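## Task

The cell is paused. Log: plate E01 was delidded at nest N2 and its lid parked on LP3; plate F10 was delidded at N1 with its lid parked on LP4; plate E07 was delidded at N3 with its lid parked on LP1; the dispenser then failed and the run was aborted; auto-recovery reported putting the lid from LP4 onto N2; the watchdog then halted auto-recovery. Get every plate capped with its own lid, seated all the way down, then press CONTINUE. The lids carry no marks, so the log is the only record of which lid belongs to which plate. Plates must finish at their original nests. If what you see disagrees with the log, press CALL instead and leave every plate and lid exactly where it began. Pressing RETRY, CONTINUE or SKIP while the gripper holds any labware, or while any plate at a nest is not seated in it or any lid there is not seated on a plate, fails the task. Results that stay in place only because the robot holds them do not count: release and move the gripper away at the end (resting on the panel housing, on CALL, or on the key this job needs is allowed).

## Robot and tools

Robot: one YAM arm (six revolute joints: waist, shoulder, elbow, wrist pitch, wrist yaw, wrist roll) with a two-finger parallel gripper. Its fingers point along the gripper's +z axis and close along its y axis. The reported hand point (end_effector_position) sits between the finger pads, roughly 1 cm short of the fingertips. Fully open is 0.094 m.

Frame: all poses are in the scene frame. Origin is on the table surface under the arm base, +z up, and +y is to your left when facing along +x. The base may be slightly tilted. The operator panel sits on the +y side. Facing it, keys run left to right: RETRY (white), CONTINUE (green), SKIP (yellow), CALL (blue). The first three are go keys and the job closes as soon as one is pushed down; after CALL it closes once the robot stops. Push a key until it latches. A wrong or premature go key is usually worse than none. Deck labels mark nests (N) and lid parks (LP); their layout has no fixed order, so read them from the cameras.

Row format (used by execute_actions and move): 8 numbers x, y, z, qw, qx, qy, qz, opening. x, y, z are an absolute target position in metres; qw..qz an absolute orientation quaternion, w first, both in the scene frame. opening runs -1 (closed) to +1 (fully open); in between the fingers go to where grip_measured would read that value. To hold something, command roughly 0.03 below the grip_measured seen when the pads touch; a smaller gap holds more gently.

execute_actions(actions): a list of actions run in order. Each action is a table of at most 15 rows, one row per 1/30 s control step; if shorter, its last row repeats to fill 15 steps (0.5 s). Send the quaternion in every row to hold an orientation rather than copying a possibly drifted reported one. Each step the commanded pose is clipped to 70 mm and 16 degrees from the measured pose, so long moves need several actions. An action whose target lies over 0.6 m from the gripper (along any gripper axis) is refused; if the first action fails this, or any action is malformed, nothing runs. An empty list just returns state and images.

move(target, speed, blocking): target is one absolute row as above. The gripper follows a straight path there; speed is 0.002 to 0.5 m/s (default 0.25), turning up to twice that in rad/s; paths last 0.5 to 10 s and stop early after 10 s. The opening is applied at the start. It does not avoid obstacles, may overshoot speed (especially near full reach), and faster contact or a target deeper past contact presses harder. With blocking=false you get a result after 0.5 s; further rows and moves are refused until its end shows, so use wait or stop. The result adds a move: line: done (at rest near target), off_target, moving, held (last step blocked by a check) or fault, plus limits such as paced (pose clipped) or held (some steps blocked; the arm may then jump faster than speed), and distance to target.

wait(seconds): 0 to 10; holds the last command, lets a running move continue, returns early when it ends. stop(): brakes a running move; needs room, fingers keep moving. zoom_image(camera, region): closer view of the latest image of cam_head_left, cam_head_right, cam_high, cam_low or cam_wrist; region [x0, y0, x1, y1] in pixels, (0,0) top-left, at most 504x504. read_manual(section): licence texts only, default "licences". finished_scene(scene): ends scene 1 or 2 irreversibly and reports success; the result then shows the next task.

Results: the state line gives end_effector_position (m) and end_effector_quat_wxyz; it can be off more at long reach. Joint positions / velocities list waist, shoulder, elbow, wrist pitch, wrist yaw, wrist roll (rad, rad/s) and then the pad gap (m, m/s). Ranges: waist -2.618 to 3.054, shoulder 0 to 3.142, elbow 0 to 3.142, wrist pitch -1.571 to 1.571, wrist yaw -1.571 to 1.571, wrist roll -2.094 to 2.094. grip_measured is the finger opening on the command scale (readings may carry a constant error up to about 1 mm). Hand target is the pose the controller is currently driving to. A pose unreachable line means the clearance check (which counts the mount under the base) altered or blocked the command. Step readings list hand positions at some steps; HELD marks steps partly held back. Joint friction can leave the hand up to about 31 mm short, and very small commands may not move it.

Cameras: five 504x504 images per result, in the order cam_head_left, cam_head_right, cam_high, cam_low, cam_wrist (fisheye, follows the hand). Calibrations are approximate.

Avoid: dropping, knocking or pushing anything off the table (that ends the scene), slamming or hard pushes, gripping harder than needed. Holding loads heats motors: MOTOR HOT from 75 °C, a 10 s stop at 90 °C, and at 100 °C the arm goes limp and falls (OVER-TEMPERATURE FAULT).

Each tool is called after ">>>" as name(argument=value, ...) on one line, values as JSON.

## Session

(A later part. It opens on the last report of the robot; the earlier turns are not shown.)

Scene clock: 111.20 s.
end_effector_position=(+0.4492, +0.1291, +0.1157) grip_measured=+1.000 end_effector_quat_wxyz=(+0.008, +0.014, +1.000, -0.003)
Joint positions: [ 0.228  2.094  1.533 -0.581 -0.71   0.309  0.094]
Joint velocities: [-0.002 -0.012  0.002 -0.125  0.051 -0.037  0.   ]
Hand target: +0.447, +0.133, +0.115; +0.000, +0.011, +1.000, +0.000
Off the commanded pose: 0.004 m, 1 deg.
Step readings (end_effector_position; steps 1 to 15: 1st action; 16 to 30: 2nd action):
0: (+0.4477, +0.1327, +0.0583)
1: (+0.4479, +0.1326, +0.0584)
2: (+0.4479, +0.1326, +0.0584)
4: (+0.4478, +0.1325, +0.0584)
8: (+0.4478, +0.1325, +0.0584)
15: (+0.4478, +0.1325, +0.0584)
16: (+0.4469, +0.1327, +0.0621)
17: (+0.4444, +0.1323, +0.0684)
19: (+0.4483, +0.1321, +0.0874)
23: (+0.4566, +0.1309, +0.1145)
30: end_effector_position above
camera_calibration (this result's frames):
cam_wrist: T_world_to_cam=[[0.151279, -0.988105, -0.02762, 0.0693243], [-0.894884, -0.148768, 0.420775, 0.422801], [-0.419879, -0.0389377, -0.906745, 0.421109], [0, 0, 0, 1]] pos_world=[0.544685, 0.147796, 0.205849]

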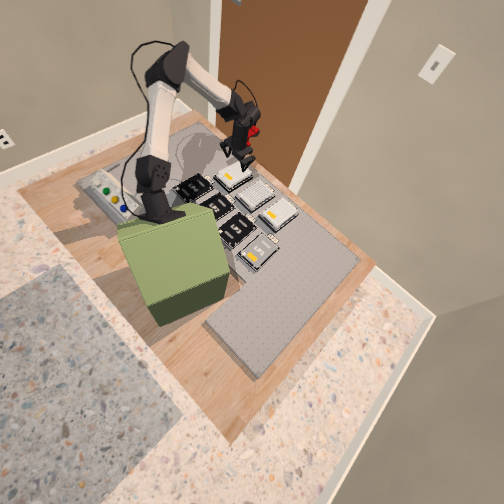

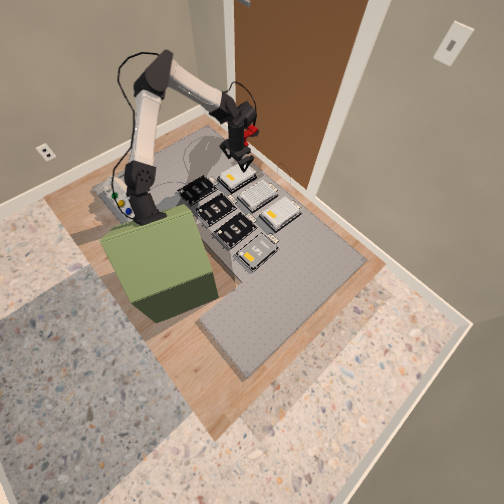

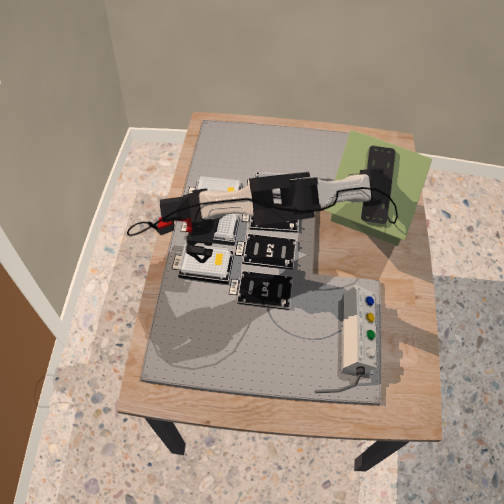

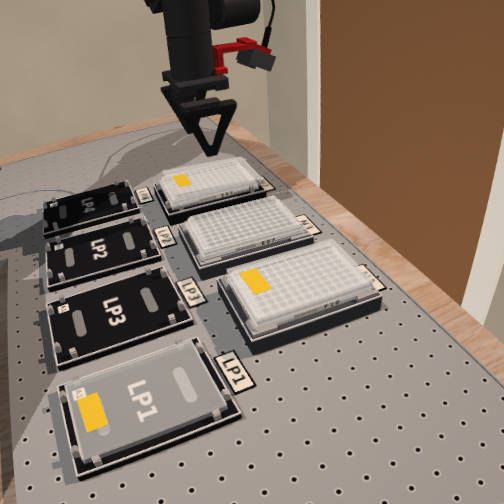

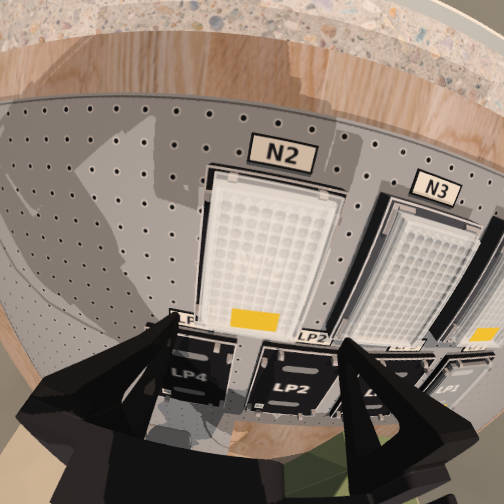

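>>> execute_actions(actions=[[[0.458,0.135,0.064,0.005,0.011,1,0,1]]])

Scene clock: 113.73 s.
end_effector_position=(+0.4448, +0.1303, +0.0623) grip_measured=+1.000 end_effector_quat_wxyz=(-0.011, +0.019, +1.000, -0.002)
Joint positions: [ 0.308  2.211  1.57  -0.487 -0.69   0.382  0.094]
Joint velocities: [-0.017 -0.012  0.061  0.037  0.022  0.051  0.   ]
Hand target: +0.458, +0.135, +0.064; +0.005, +0.011, +1.000, -0.000
Off the commanded pose: 0.014 m, 2 deg.
Step readings (end_effector_position):
0: (+0.4469, +0.1287, +0.1157)
1: (+0.4480, +0.1288, +0.1124)
2: (+0.4510, +0.1299, +0.1064)
4: (+0.4512, +0.1319, +0.0888)
8: (+0.4410, +0.1302, +0.0636)
15: end_effector_position above
camera_calibration (this result's frames):
cam_wrist: T_world_to_cam=[[0.141609, -0.989292, -0.0353247, 0.0746103], [-0.87901, -0.142075, 0.455144, 0.431394], [-0.455289, -0.0334019, -0.889717, 0.384899], [0, 0, 0, 1]] pos_world=[0.543875, 0.147958, 0.14874]

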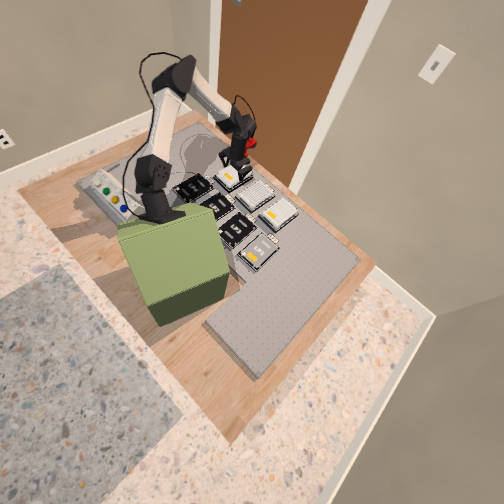

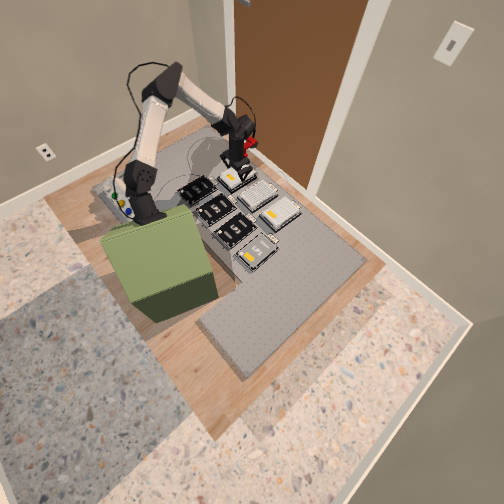

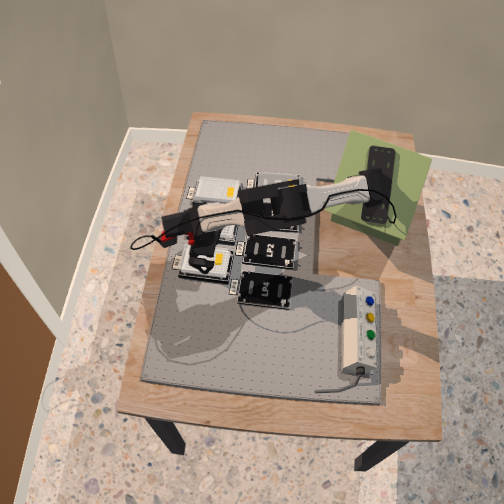

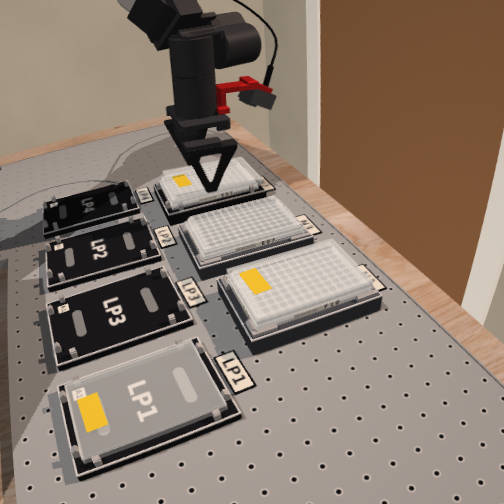

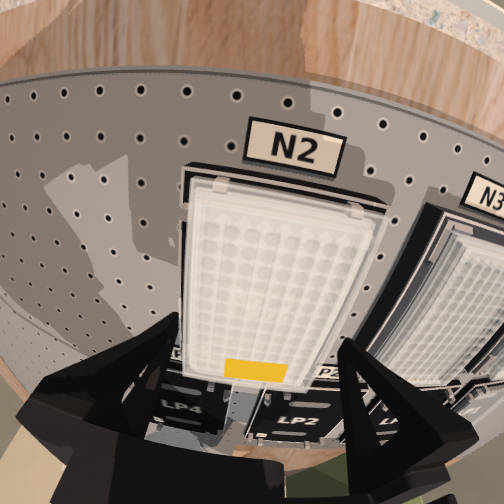

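>>> execute_actions(actions=[[[0.456,0.1327,0.0623,0.012,0.011,1,0,1]]])

Scene clock: 114.43 s.
end_effector_position=(+0.4555, +0.1336, +0.0627) grip_measured=+1.000 end_effector_quat_wxyz=(+0.008, +0.010, +1.000, +0.002)
Joint positions: [ 0.308  2.211  1.573 -0.44  -0.684  0.397  0.094]
Joint velocities: [-0.002  0.007  0.007 -0.022 -0.022 -0.081  0.   ]
Hand target: +0.456, +0.133, +0.062; +0.012, +0.011, +1.000, -0.000
Off the commanded pose: 0.001 m, 1 deg.
Step readings (end_effector_position):
0: (+0.4472, +0.1315, +0.0627)
1: (+0.4480, +0.1317, +0.0627)
2: (+0.4494, +0.1320, +0.0627)
4: (+0.4518, +0.1327, +0.0627)
8: (+0.4542, +0.1333, +0.0627)
15: end_effector_position above
camera_calibration (this result's frames):
cam_wrist: T_world_to_cam=[[0.15973, -0.986446, -0.0375527, 0.0678685], [-0.893441, -0.160639, 0.419474, 0.452363], [-0.419821, -0.0334514, -0.90699, 0.375162], [0, 0, 0, 1]] pos_world=[0.550819, 0.152165, 0.153063]

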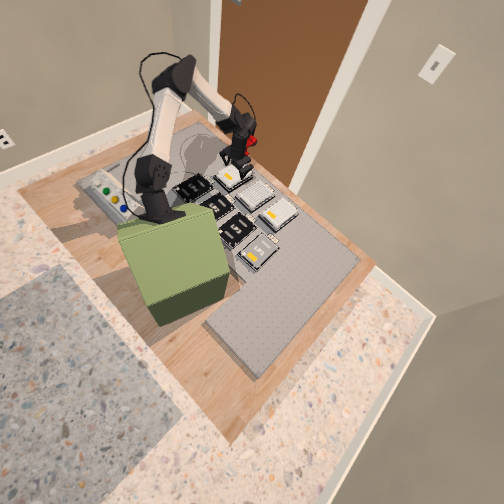

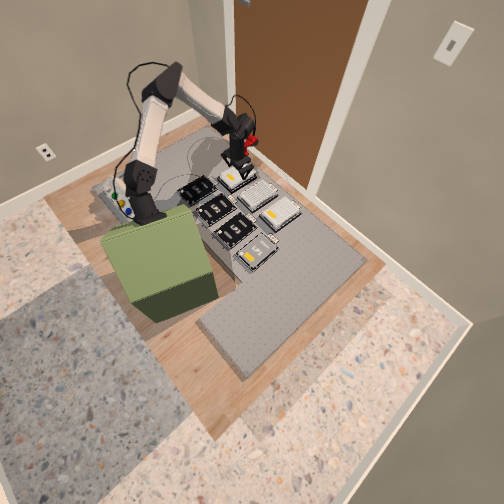

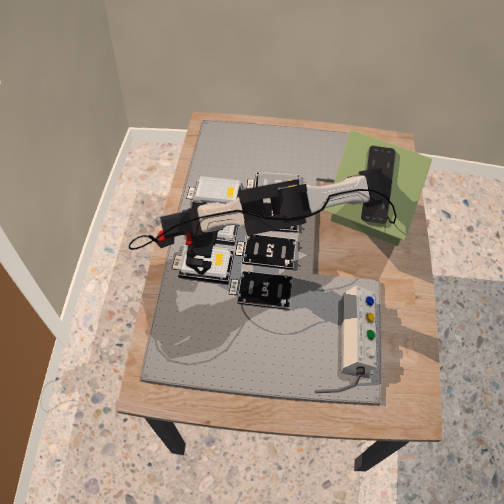

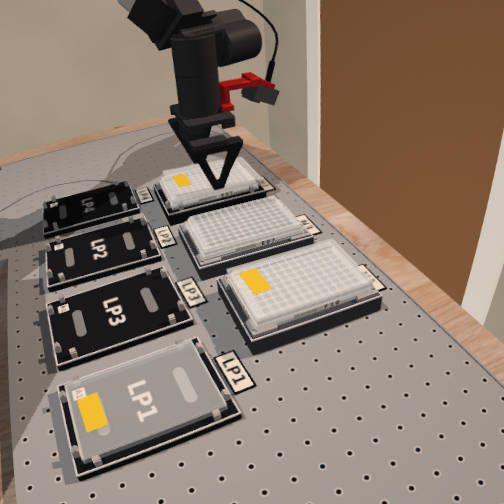

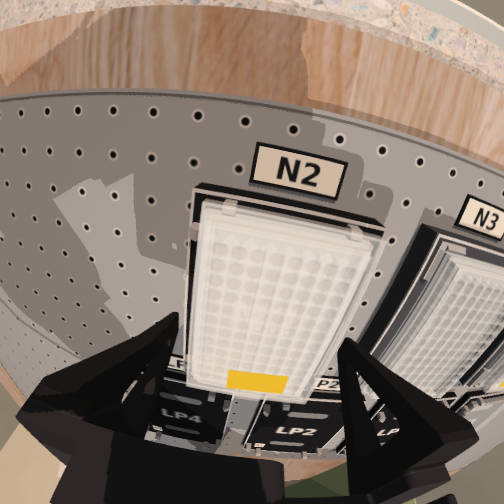

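>>> execute_actions(actions=[[[0.454,0.1325,0.036,0.008,0.011,1,0,1],[0.454,0.1325,0.036,0.008,0.011,1,0,1],[0.4545,0.1325,0.057,0.008,0.011,1,0,1]]])

Scene clock: 115.20 s.
end_effector_position=(+0.4562, +0.1339, +0.0578) grip_measured=+1.000 end_effector_quat_wxyz=(+0.010, +0.010, +1.000, +0.002)
Joint positions: [ 0.316  2.22   1.573 -0.42  -0.679  0.409  0.094]
Joint velocities: [ 0.002 -0.012 -0.002 -0.037 -0.007  0.007  0.   ]
Hand target: +0.454, +0.132, +0.057; +0.008, +0.011, +1.000, -0.000
Off the commanded pose: 0.002 m, 0 deg.
Step readings (end_effector_position):
0: (+0.4557, +0.1337, +0.0628)
1: (+0.4562, +0.1337, +0.0614)
2: (+0.4575, +0.1337, +0.0593)
4: (+0.4563, +0.1340, +0.0578)
8: (+0.4562, +0.1339, +0.0578)
15: end_effector_position above
camera_calibration (this result's frames):
cam_wrist: T_world_to_cam=[[0.159606, -0.986495, -0.0368019, 0.0679189], [-0.895329, -0.160358, 0.415538, 0.456171], [-0.415827, -0.0333726, -0.908831, 0.369249], [0, 0, 0, 1]] pos_world=[0.551126, 0.152475, 0.148528]

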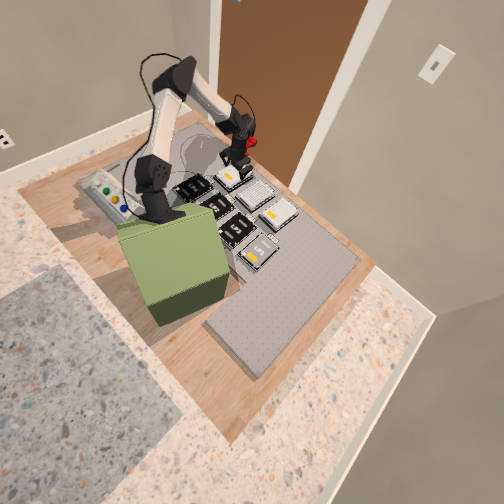

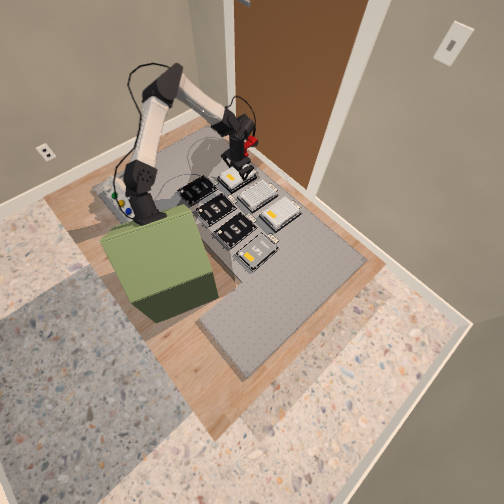

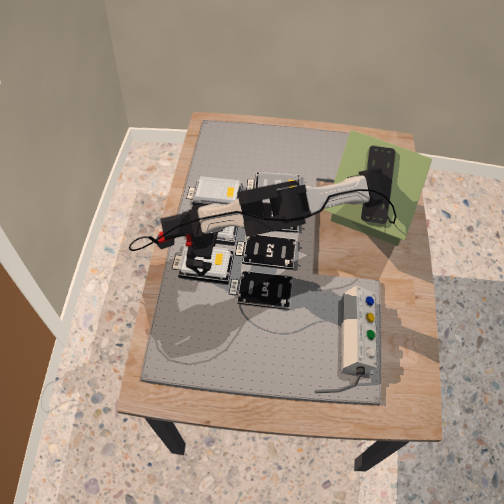

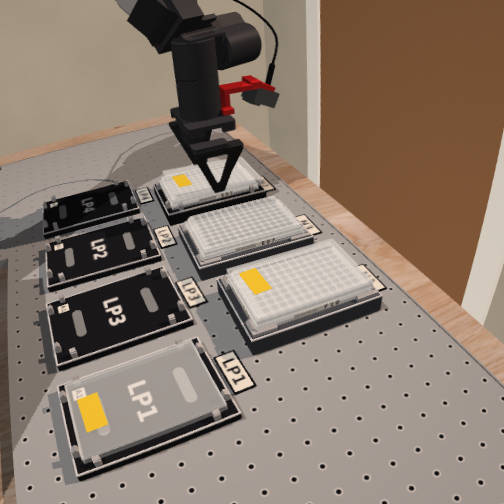

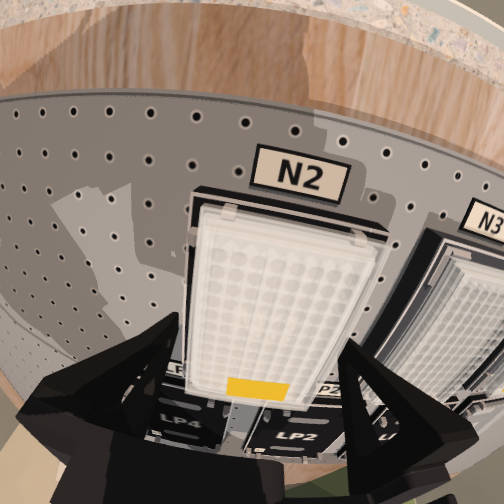

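>>> execute_actions(actions=[[[0.4562,0.1339,0.0578,0.010,0.010,1,0,0.85]],[[0.4562,0.1339,0.0578,0.010,0.010,1,0,0.765]],[[0.4510,0.1328,0.0578,0.001,0.011,1,0,0.765]]])

>>> zoom_image(camera="cam_wrist", region=[170, 150, 410, 410])

Scene clock: 117.13 s.
end_effector_position=(+0.4554, +0.1325, +0.0578) grip_measured=+0.785 end_effector_quat_wxyz=(+0.009, +0.009, +1.000, -0.002)
Joint positions: [ 0.316  2.22   1.573 -0.426 -0.673  0.403  0.084]
Joint velocities: [-0.002 -0.012 -0.002 -0.007  0.066  0.037 -0.002]
Hand target: +0.451, +0.133, +0.058; +0.001, +0.011, +1.000, -0.000
Off the commanded pose: 0.004 m, 1 deg.
Step readings (end_effector_position; steps 1 to 15: 1st action; 16 to 30: 2nd action; 31 to 45: 3rd action):
0: (+0.4562, +0.1339, +0.0578)
1: (+0.4562, +0.1339, +0.0578)
2: (+0.4563, +0.1338, +0.0578)
4: (+0.4564, +0.1335, +0.0578)
8: (+0.4564, +0.1333, +0.0578)
15: (+0.4564, +0.1333, +0.0578)
16: (+0.4564, +0.1329, +0.0578)
17: (+0.4564, +0.1329, +0.0578)
19: (+0.4565, +0.1328, +0.0578)
23: (+0.4565, +0.1328, +0.0578)
30: (+0.4565, +0.1328, +0.0578)
31: (+0.4563, +0.1327, +0.0578)
32: (+0.4561, +0.1326, +0.0578)
34: (+0.4557, +0.1325, +0.0578)
38: (+0.4554, +0.1325, +0.0578)
45: end_effector_position above
camera_calibration (this result's frames):
cam_wrist: T_world_to_cam=[[0.161647, -0.9864, -0.0297503, 0.0652623], [-0.894108, -0.159149, 0.418621, 0.454351], [-0.417662, -0.0410689, -0.907674, 0.37065], [0, 0, 0, 1]] pos_world=[0.550496, 0.151906, 0.14817]

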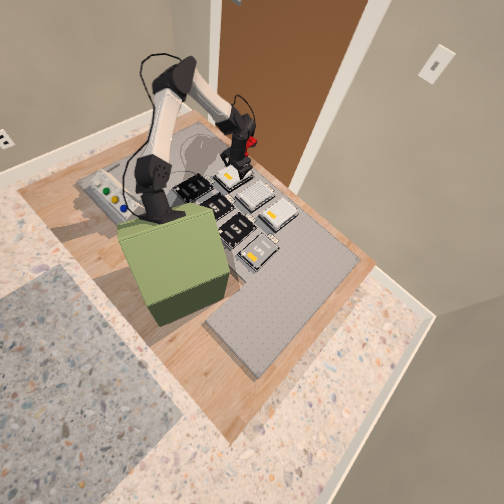

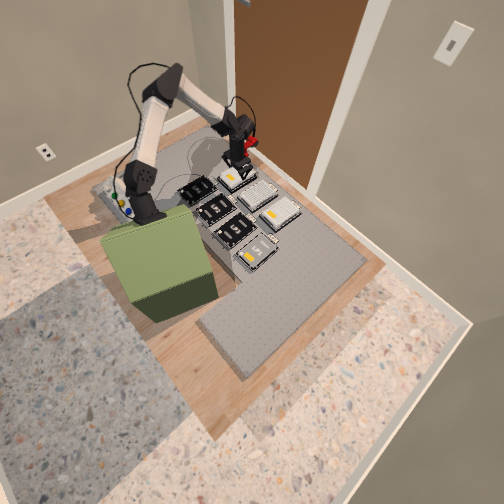

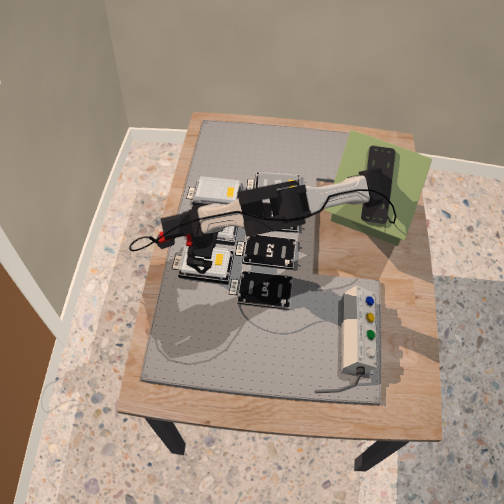

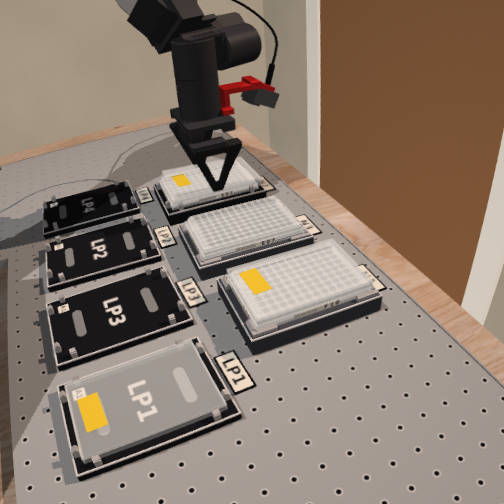

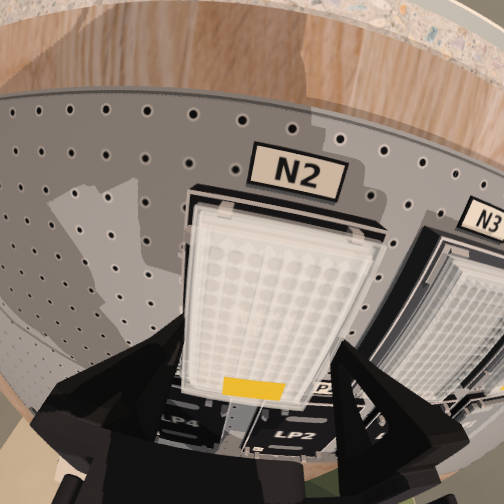

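Region (170, 150, 410, 410) of cam_wrist's 504x504 image, scaled by 1.938, with more detail than that image has; it fills the left 465 columns of this view, and the rest is white.

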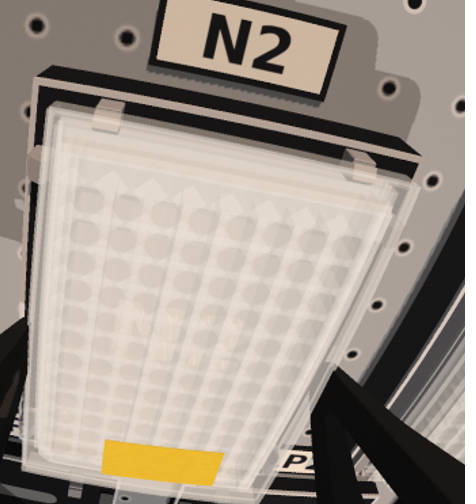

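>>> execute_actions(actions=[])

Scene clock: 118.80 s.
end_effector_position=(+0.4554, +0.1325, +0.0578) grip_measured=+0.785 end_effector_quat_wxyz=(+0.009, +0.009, +1.000, -0.002)
Joint positions: [ 0.316  2.22   1.573 -0.426 -0.673  0.403  0.084]
Joint velocities: [ 0.007 -0.012 -0.007 -0.066 -0.095  0.081 -0.001]
Hand target: +0.451, +0.133, +0.058; +0.001, +0.011, +1.000, -0.000
Off the commanded pose: 0.004 m, 1 deg.
camera_calibration (this result's frames):
cam_wrist: T_world_to_cam=[[0.161647, -0.9864, -0.0297503, 0.0652623], [-0.894108, -0.159149, 0.418621, 0.454351], [-0.417662, -0.0410689, -0.907674, 0.37065], [0, 0, 0, 1]] pos_world=[0.550496, 0.151906, 0.14817]

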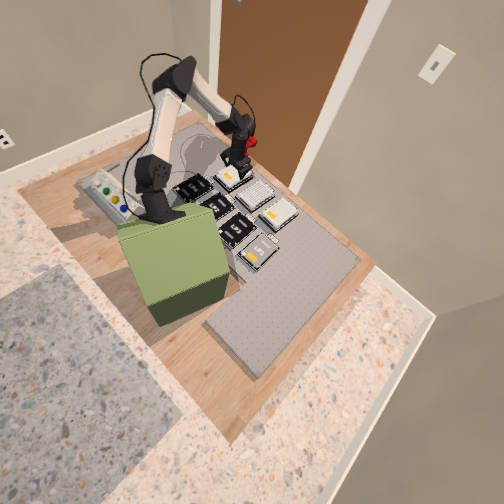

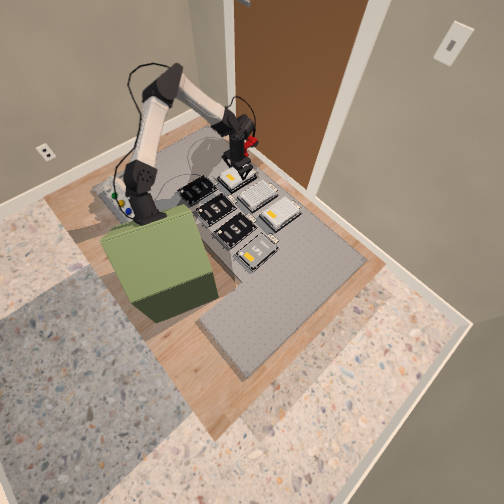

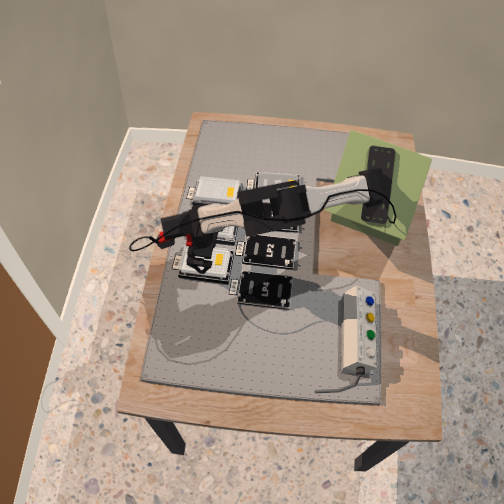

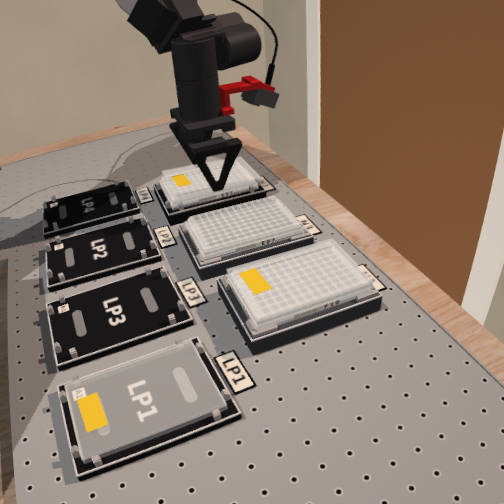

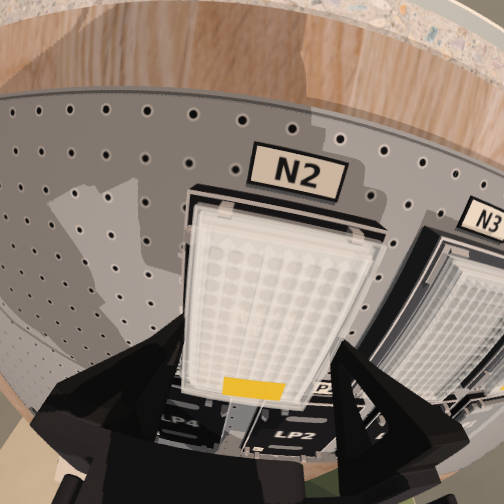

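>>> execute_actions(actions=[[[0.452,0.1325,0.09,0,0.011,1,0,0.765],[0.452,0.1325,0.09,0,0.011,1,0,0.765],[0.452,0.1325,0.066,0,0.011,1,0,0.765]],[[0.452,0.1325,0.066,0,0.011,1,0,0.765]]])

Scene clock: 120.10 s.
end_effector_position=(+0.4540, +0.1318, +0.0672) grip_measured=+0.785 end_effector_quat_wxyz=(+0.005, +0.012, +1.000, -0.002)
Joint positions: [ 0.302  2.203  1.573 -0.464 -0.682  0.386  0.084]
Joint velocities: [-0.017 -0.007  0.017 -0.007  0.037 -0.051  0.001]
Hand target: +0.452, +0.133, +0.066; +0.000, +0.011, +1.000, +0.000
Off the commanded pose: 0.002 m, 1 deg.
Step readings (end_effector_position; steps 1 to 15: 1st action; 16 to 30: 2nd action):
0: (+0.4554, +0.1325, +0.0578)
1: (+0.4547, +0.1327, +0.0598)
2: (+0.4529, +0.1324, +0.0631)
4: (+0.4545, +0.1320, +0.0671)
8: (+0.4541, +0.1317, +0.0673)
15: (+0.4540, +0.1318, +0.0672)
16: (+0.4540, +0.1318, +0.0672)
17: (+0.4540, +0.1318, +0.0672)
19: (+0.4540, +0.1318, +0.0672)
23: (+0.4540, +0.1318, +0.0672)
30: end_effector_position above
camera_calibration (this result's frames):
cam_wrist: T_world_to_cam=[[0.156082, -0.987275, -0.0304385, 0.0677505], [-0.89144, -0.154069, 0.426143, 0.446626], [-0.42541, -0.0393792, -0.904143, 0.381686], [0, 0, 0, 1]] pos_world=[0.549939, 0.15073, 0.156834]

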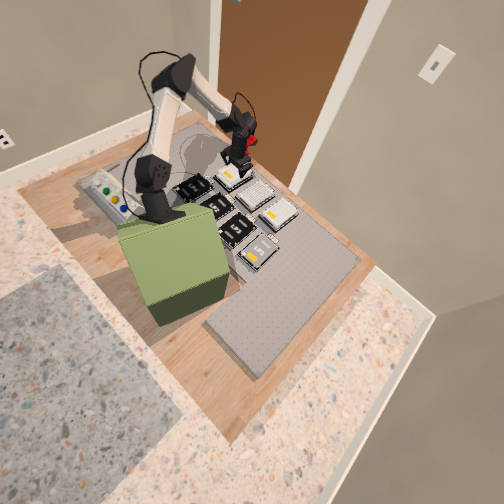

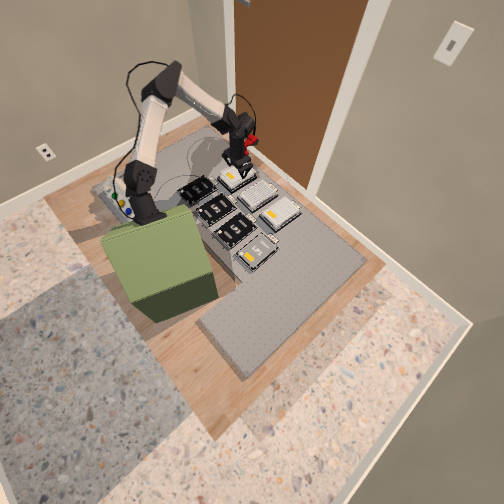

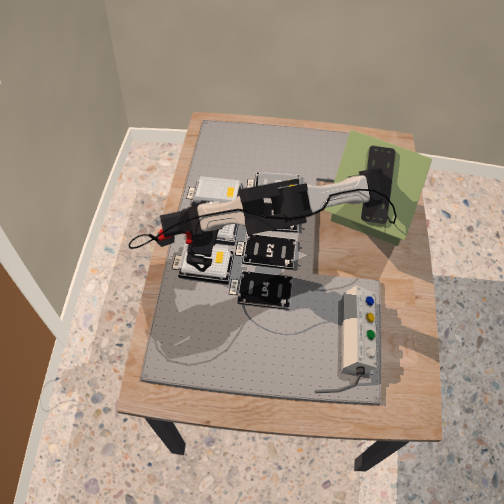

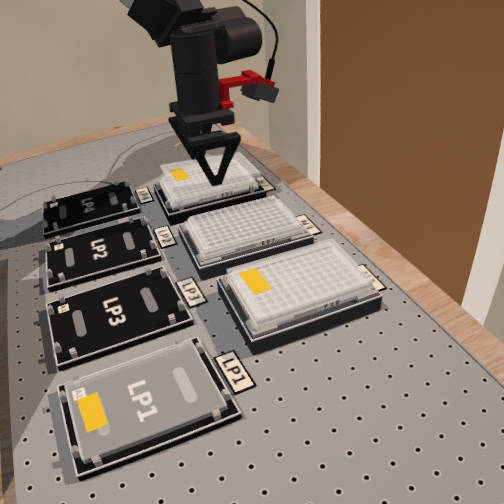

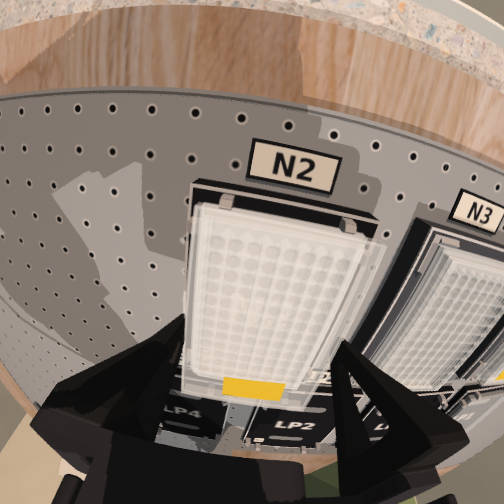

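>>> execute_actions(actions=[[[0.449,0.1335,0.067,-0.003,0.011,1,0,0.765]]])

Scene clock: 120.90 s.
end_effector_position=(+0.4540, +0.1318, +0.0672) grip_measured=+0.785 end_effector_quat_wxyz=(+0.005, +0.011, +1.000, -0.002)
Joint positions: [ 0.302  2.203  1.573 -0.464 -0.682  0.383  0.084]
Joint velocities: [-0.002 -0.012  0.012 -0.007 -0.081 -0.022  0.001]
Hand target: +0.449, +0.134, +0.067; -0.003, +0.011, +1.000, -0.000
Off the commanded pose: 0.005 m, 1 deg.
Step readings (end_effector_position):
0: (+0.4540, +0.1318, +0.0672)
1: (+0.4540, +0.1318, +0.0672)
2: (+0.4540, +0.1318, +0.0672)
4: (+0.4540, +0.1318, +0.0672)
8: (+0.4540, +0.1318, +0.0672)
15: end_effector_position above
camera_calibration (this result's frames):
cam_wrist: T_world_to_cam=[[0.158341, -0.986916, -0.0304171, 0.0666762], [-0.891081, -0.156099, 0.426155, 0.44673], [-0.425328, -0.0403736, -0.904138, 0.381779], [0, 0, 0, 1]] pos_world=[0.549896, 0.150952, 0.156833]

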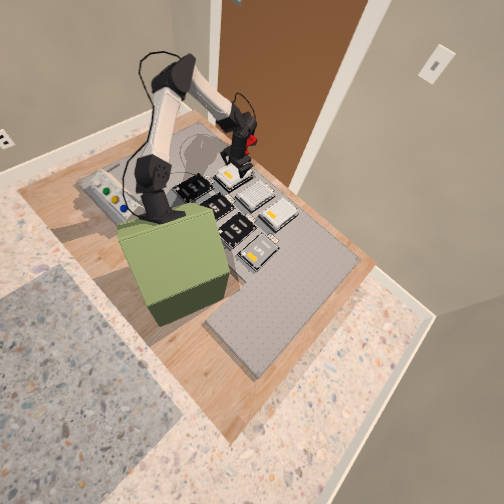

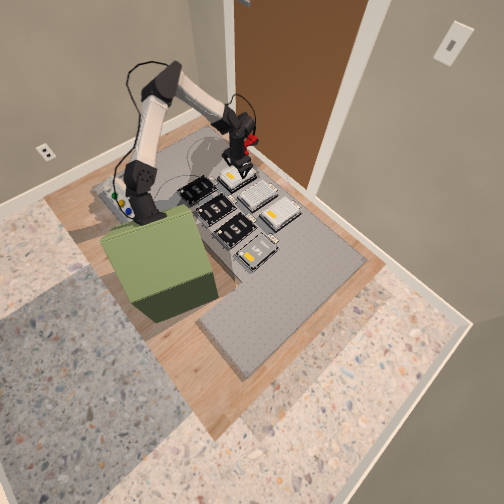

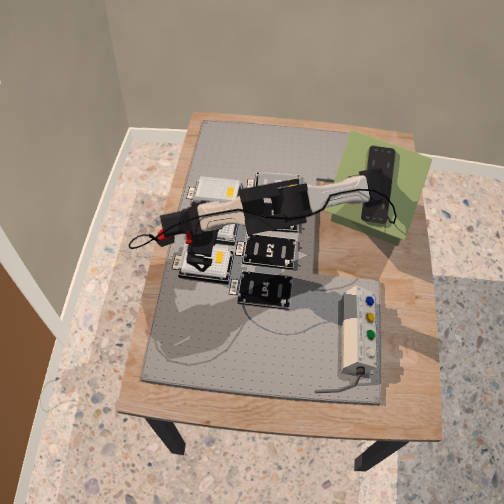

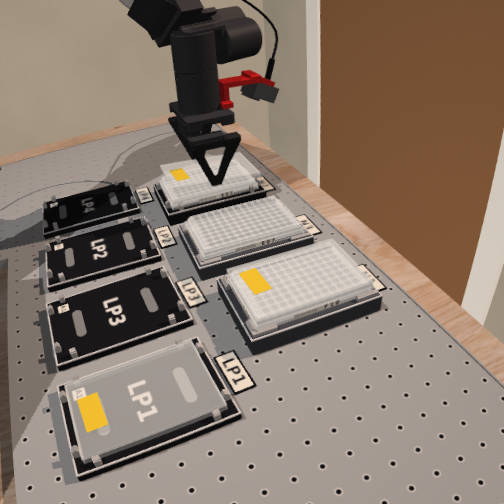

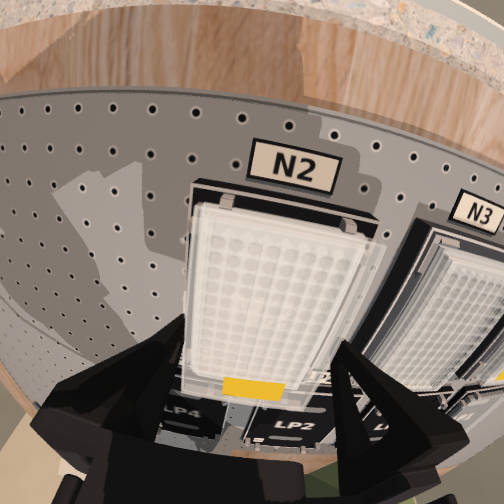

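>>> execute_actions(actions=[[[0.442,0.134,0.067,-0.009,0.011,1,0,0.765]]])

>>> zoom_image(camera="cam_wrist", region=[150,130,410,390])

Scene clock: 122.07 s.
end_effector_position=(+0.4535, +0.1321, +0.0672) grip_measured=+0.785 end_effector_quat_wxyz=(+0.004, +0.009, +1.000, -0.001)
Joint positions: [ 0.302  2.203  1.573 -0.466 -0.685  0.378  0.084]
Joint velocities: [-0.007 -0.002 -0.002 -0.022  0.066 -0.022  0.001]
Hand target: +0.442, +0.134, +0.067; -0.009, +0.011, +1.000, +0.000
Off the commanded pose: 0.012 m, 2 deg.
Step readings (end_effector_position):
0: (+0.4540, +0.1318, +0.0672)
1: (+0.4539, +0.1318, +0.0672)
2: (+0.4538, +0.1318, +0.0672)
4: (+0.4537, +0.1319, +0.0672)
8: (+0.4535, +0.1320, +0.0672)
15: end_effector_position above
camera_calibration (this result's frames):
cam_wrist: T_world_to_cam=[[0.161982, -0.986252, -0.0327075, 0.0654614], [-0.889486, -0.160281, 0.427931, 0.446013], [-0.42729, -0.0402241, -0.90322, 0.382368], [0, 0, 0, 1]] pos_world=[0.549501, 0.151429, 0.15664]

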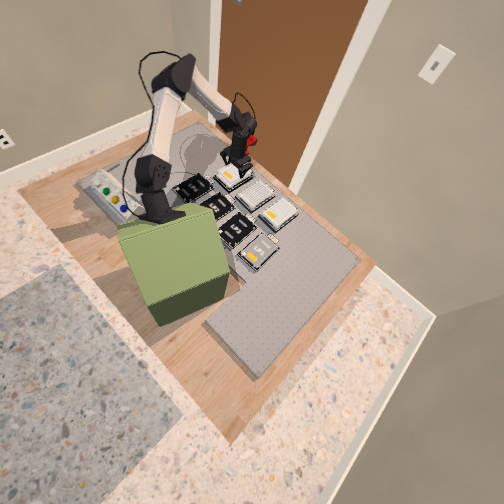

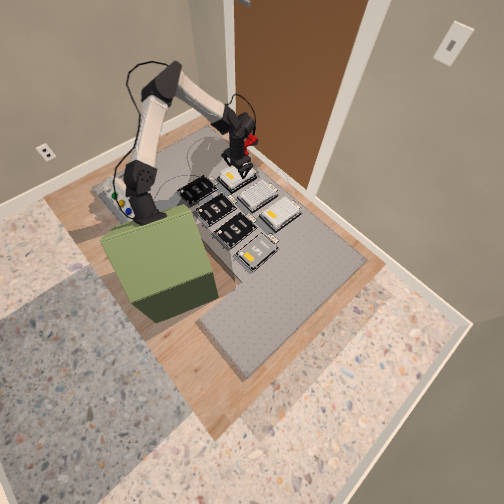

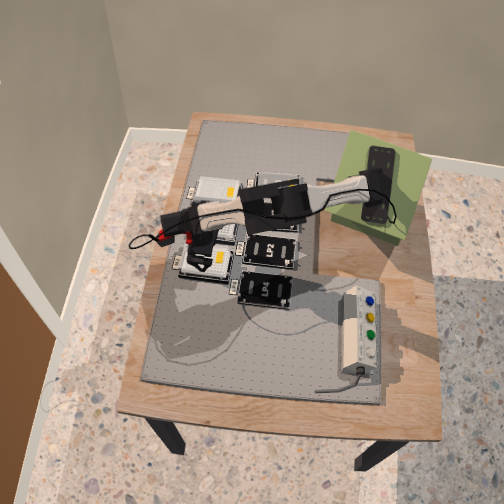

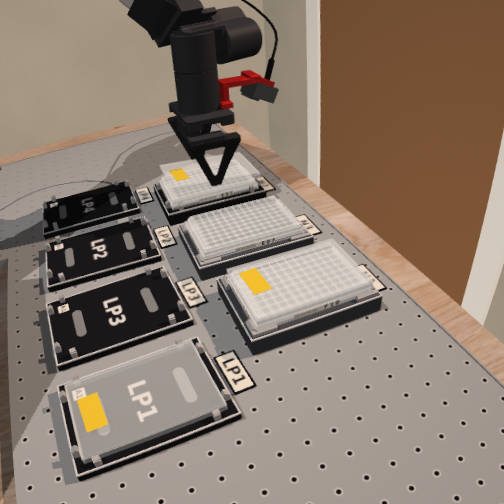

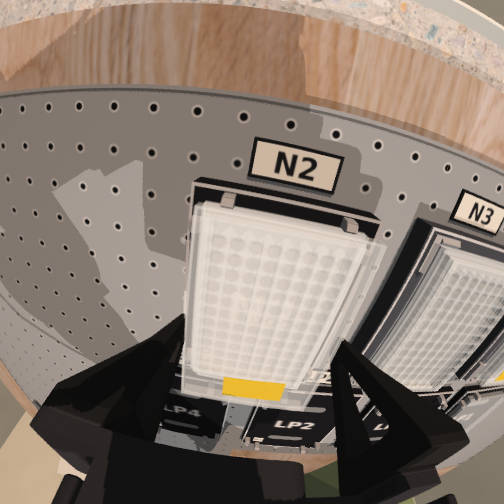

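Region (150, 130, 410, 390) of cam_wrist's 504x504 image, scaled by 1.938, with more detail than that image has.

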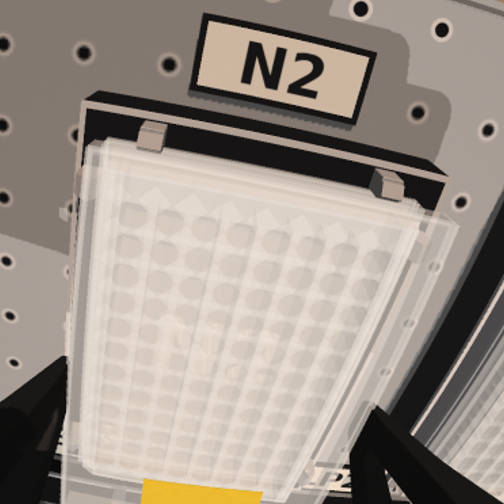

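>>> execute_actions(actions=[[[0.450,0.1325,0.038,-0.002,0.011,1,0,0.765],[0.450,0.1325,0.038,-0.002,0.011,1,0,0.765],[0.451,0.1325,0.060,-0.002,0.011,1,0,0.765]]])

>>> zoom_image(camera="cam_wrist", region=[150,130,410,390])

Scene clock: 125.07 s.
end_effector_position=(+0.4514, +0.1323, +0.0603) grip_measured=+0.785 end_effector_quat_wxyz=(+0.001, +0.011, +1.000, -0.001)
Joint positions: [ 0.312  2.216  1.573 -0.453 -0.683  0.39   0.084]
Joint velocities: [-0.007  0.007  0.002 -0.007 -0.007 -0.095  0.   ]
Hand target: +0.451, +0.133, +0.060; -0.002, +0.011, +1.000, +0.000
Off the commanded pose: 0.001 m, 0 deg.
Step readings (end_effector_position):
0: (+0.4534, +0.1320, +0.0672)
1: (+0.4536, +0.1322, +0.0657)
2: (+0.4545, +0.1325, +0.0632)
4: (+0.4520, +0.1326, +0.0603)
8: (+0.4515, +0.1324, +0.0603)
15: end_effector_position above
camera_calibration (this result's frames):
cam_wrist: T_world_to_cam=[[0.157843, -0.98686, -0.0345476, 0.0679029], [-0.887489, -0.157115, 0.433219, 0.445555], [-0.432954, -0.0377198, -0.900626, 0.377341], [0, 0, 0, 1]] pos_world=[0.548078, 0.151247, 0.149166]

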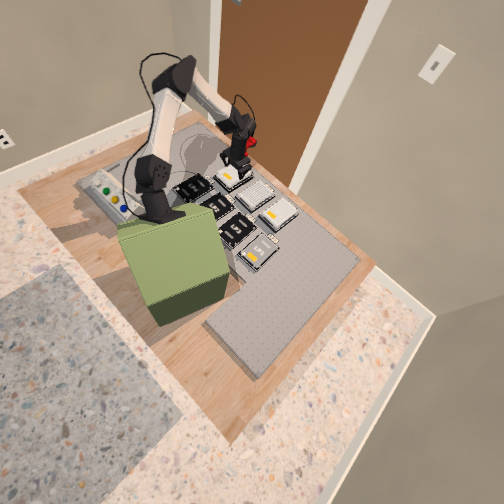

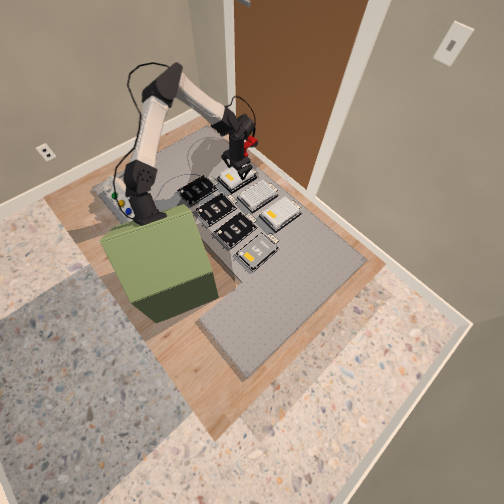

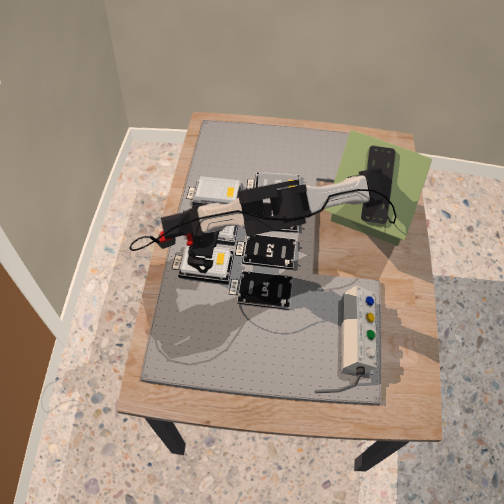

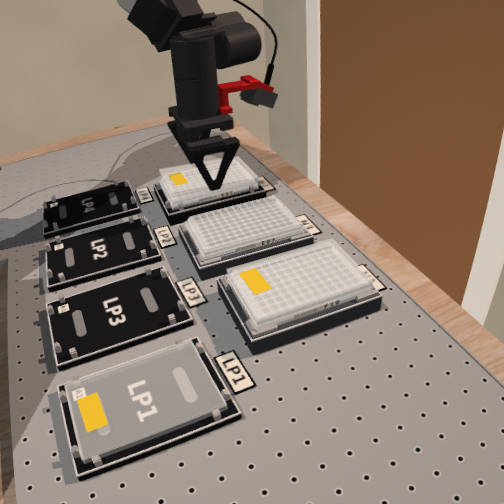

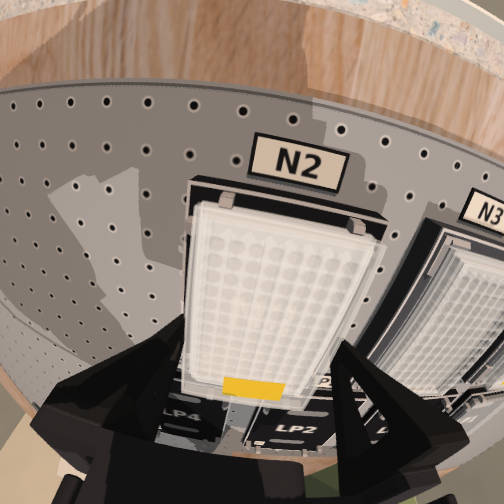

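Region (150, 130, 410, 390) of cam_wrist's 504x504 image, scaled by 1.938, with more detail than that image has.

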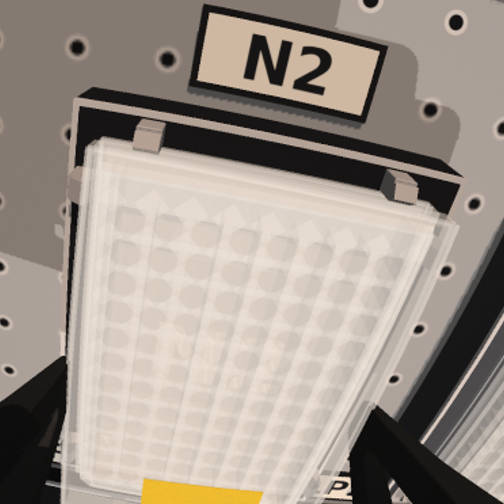

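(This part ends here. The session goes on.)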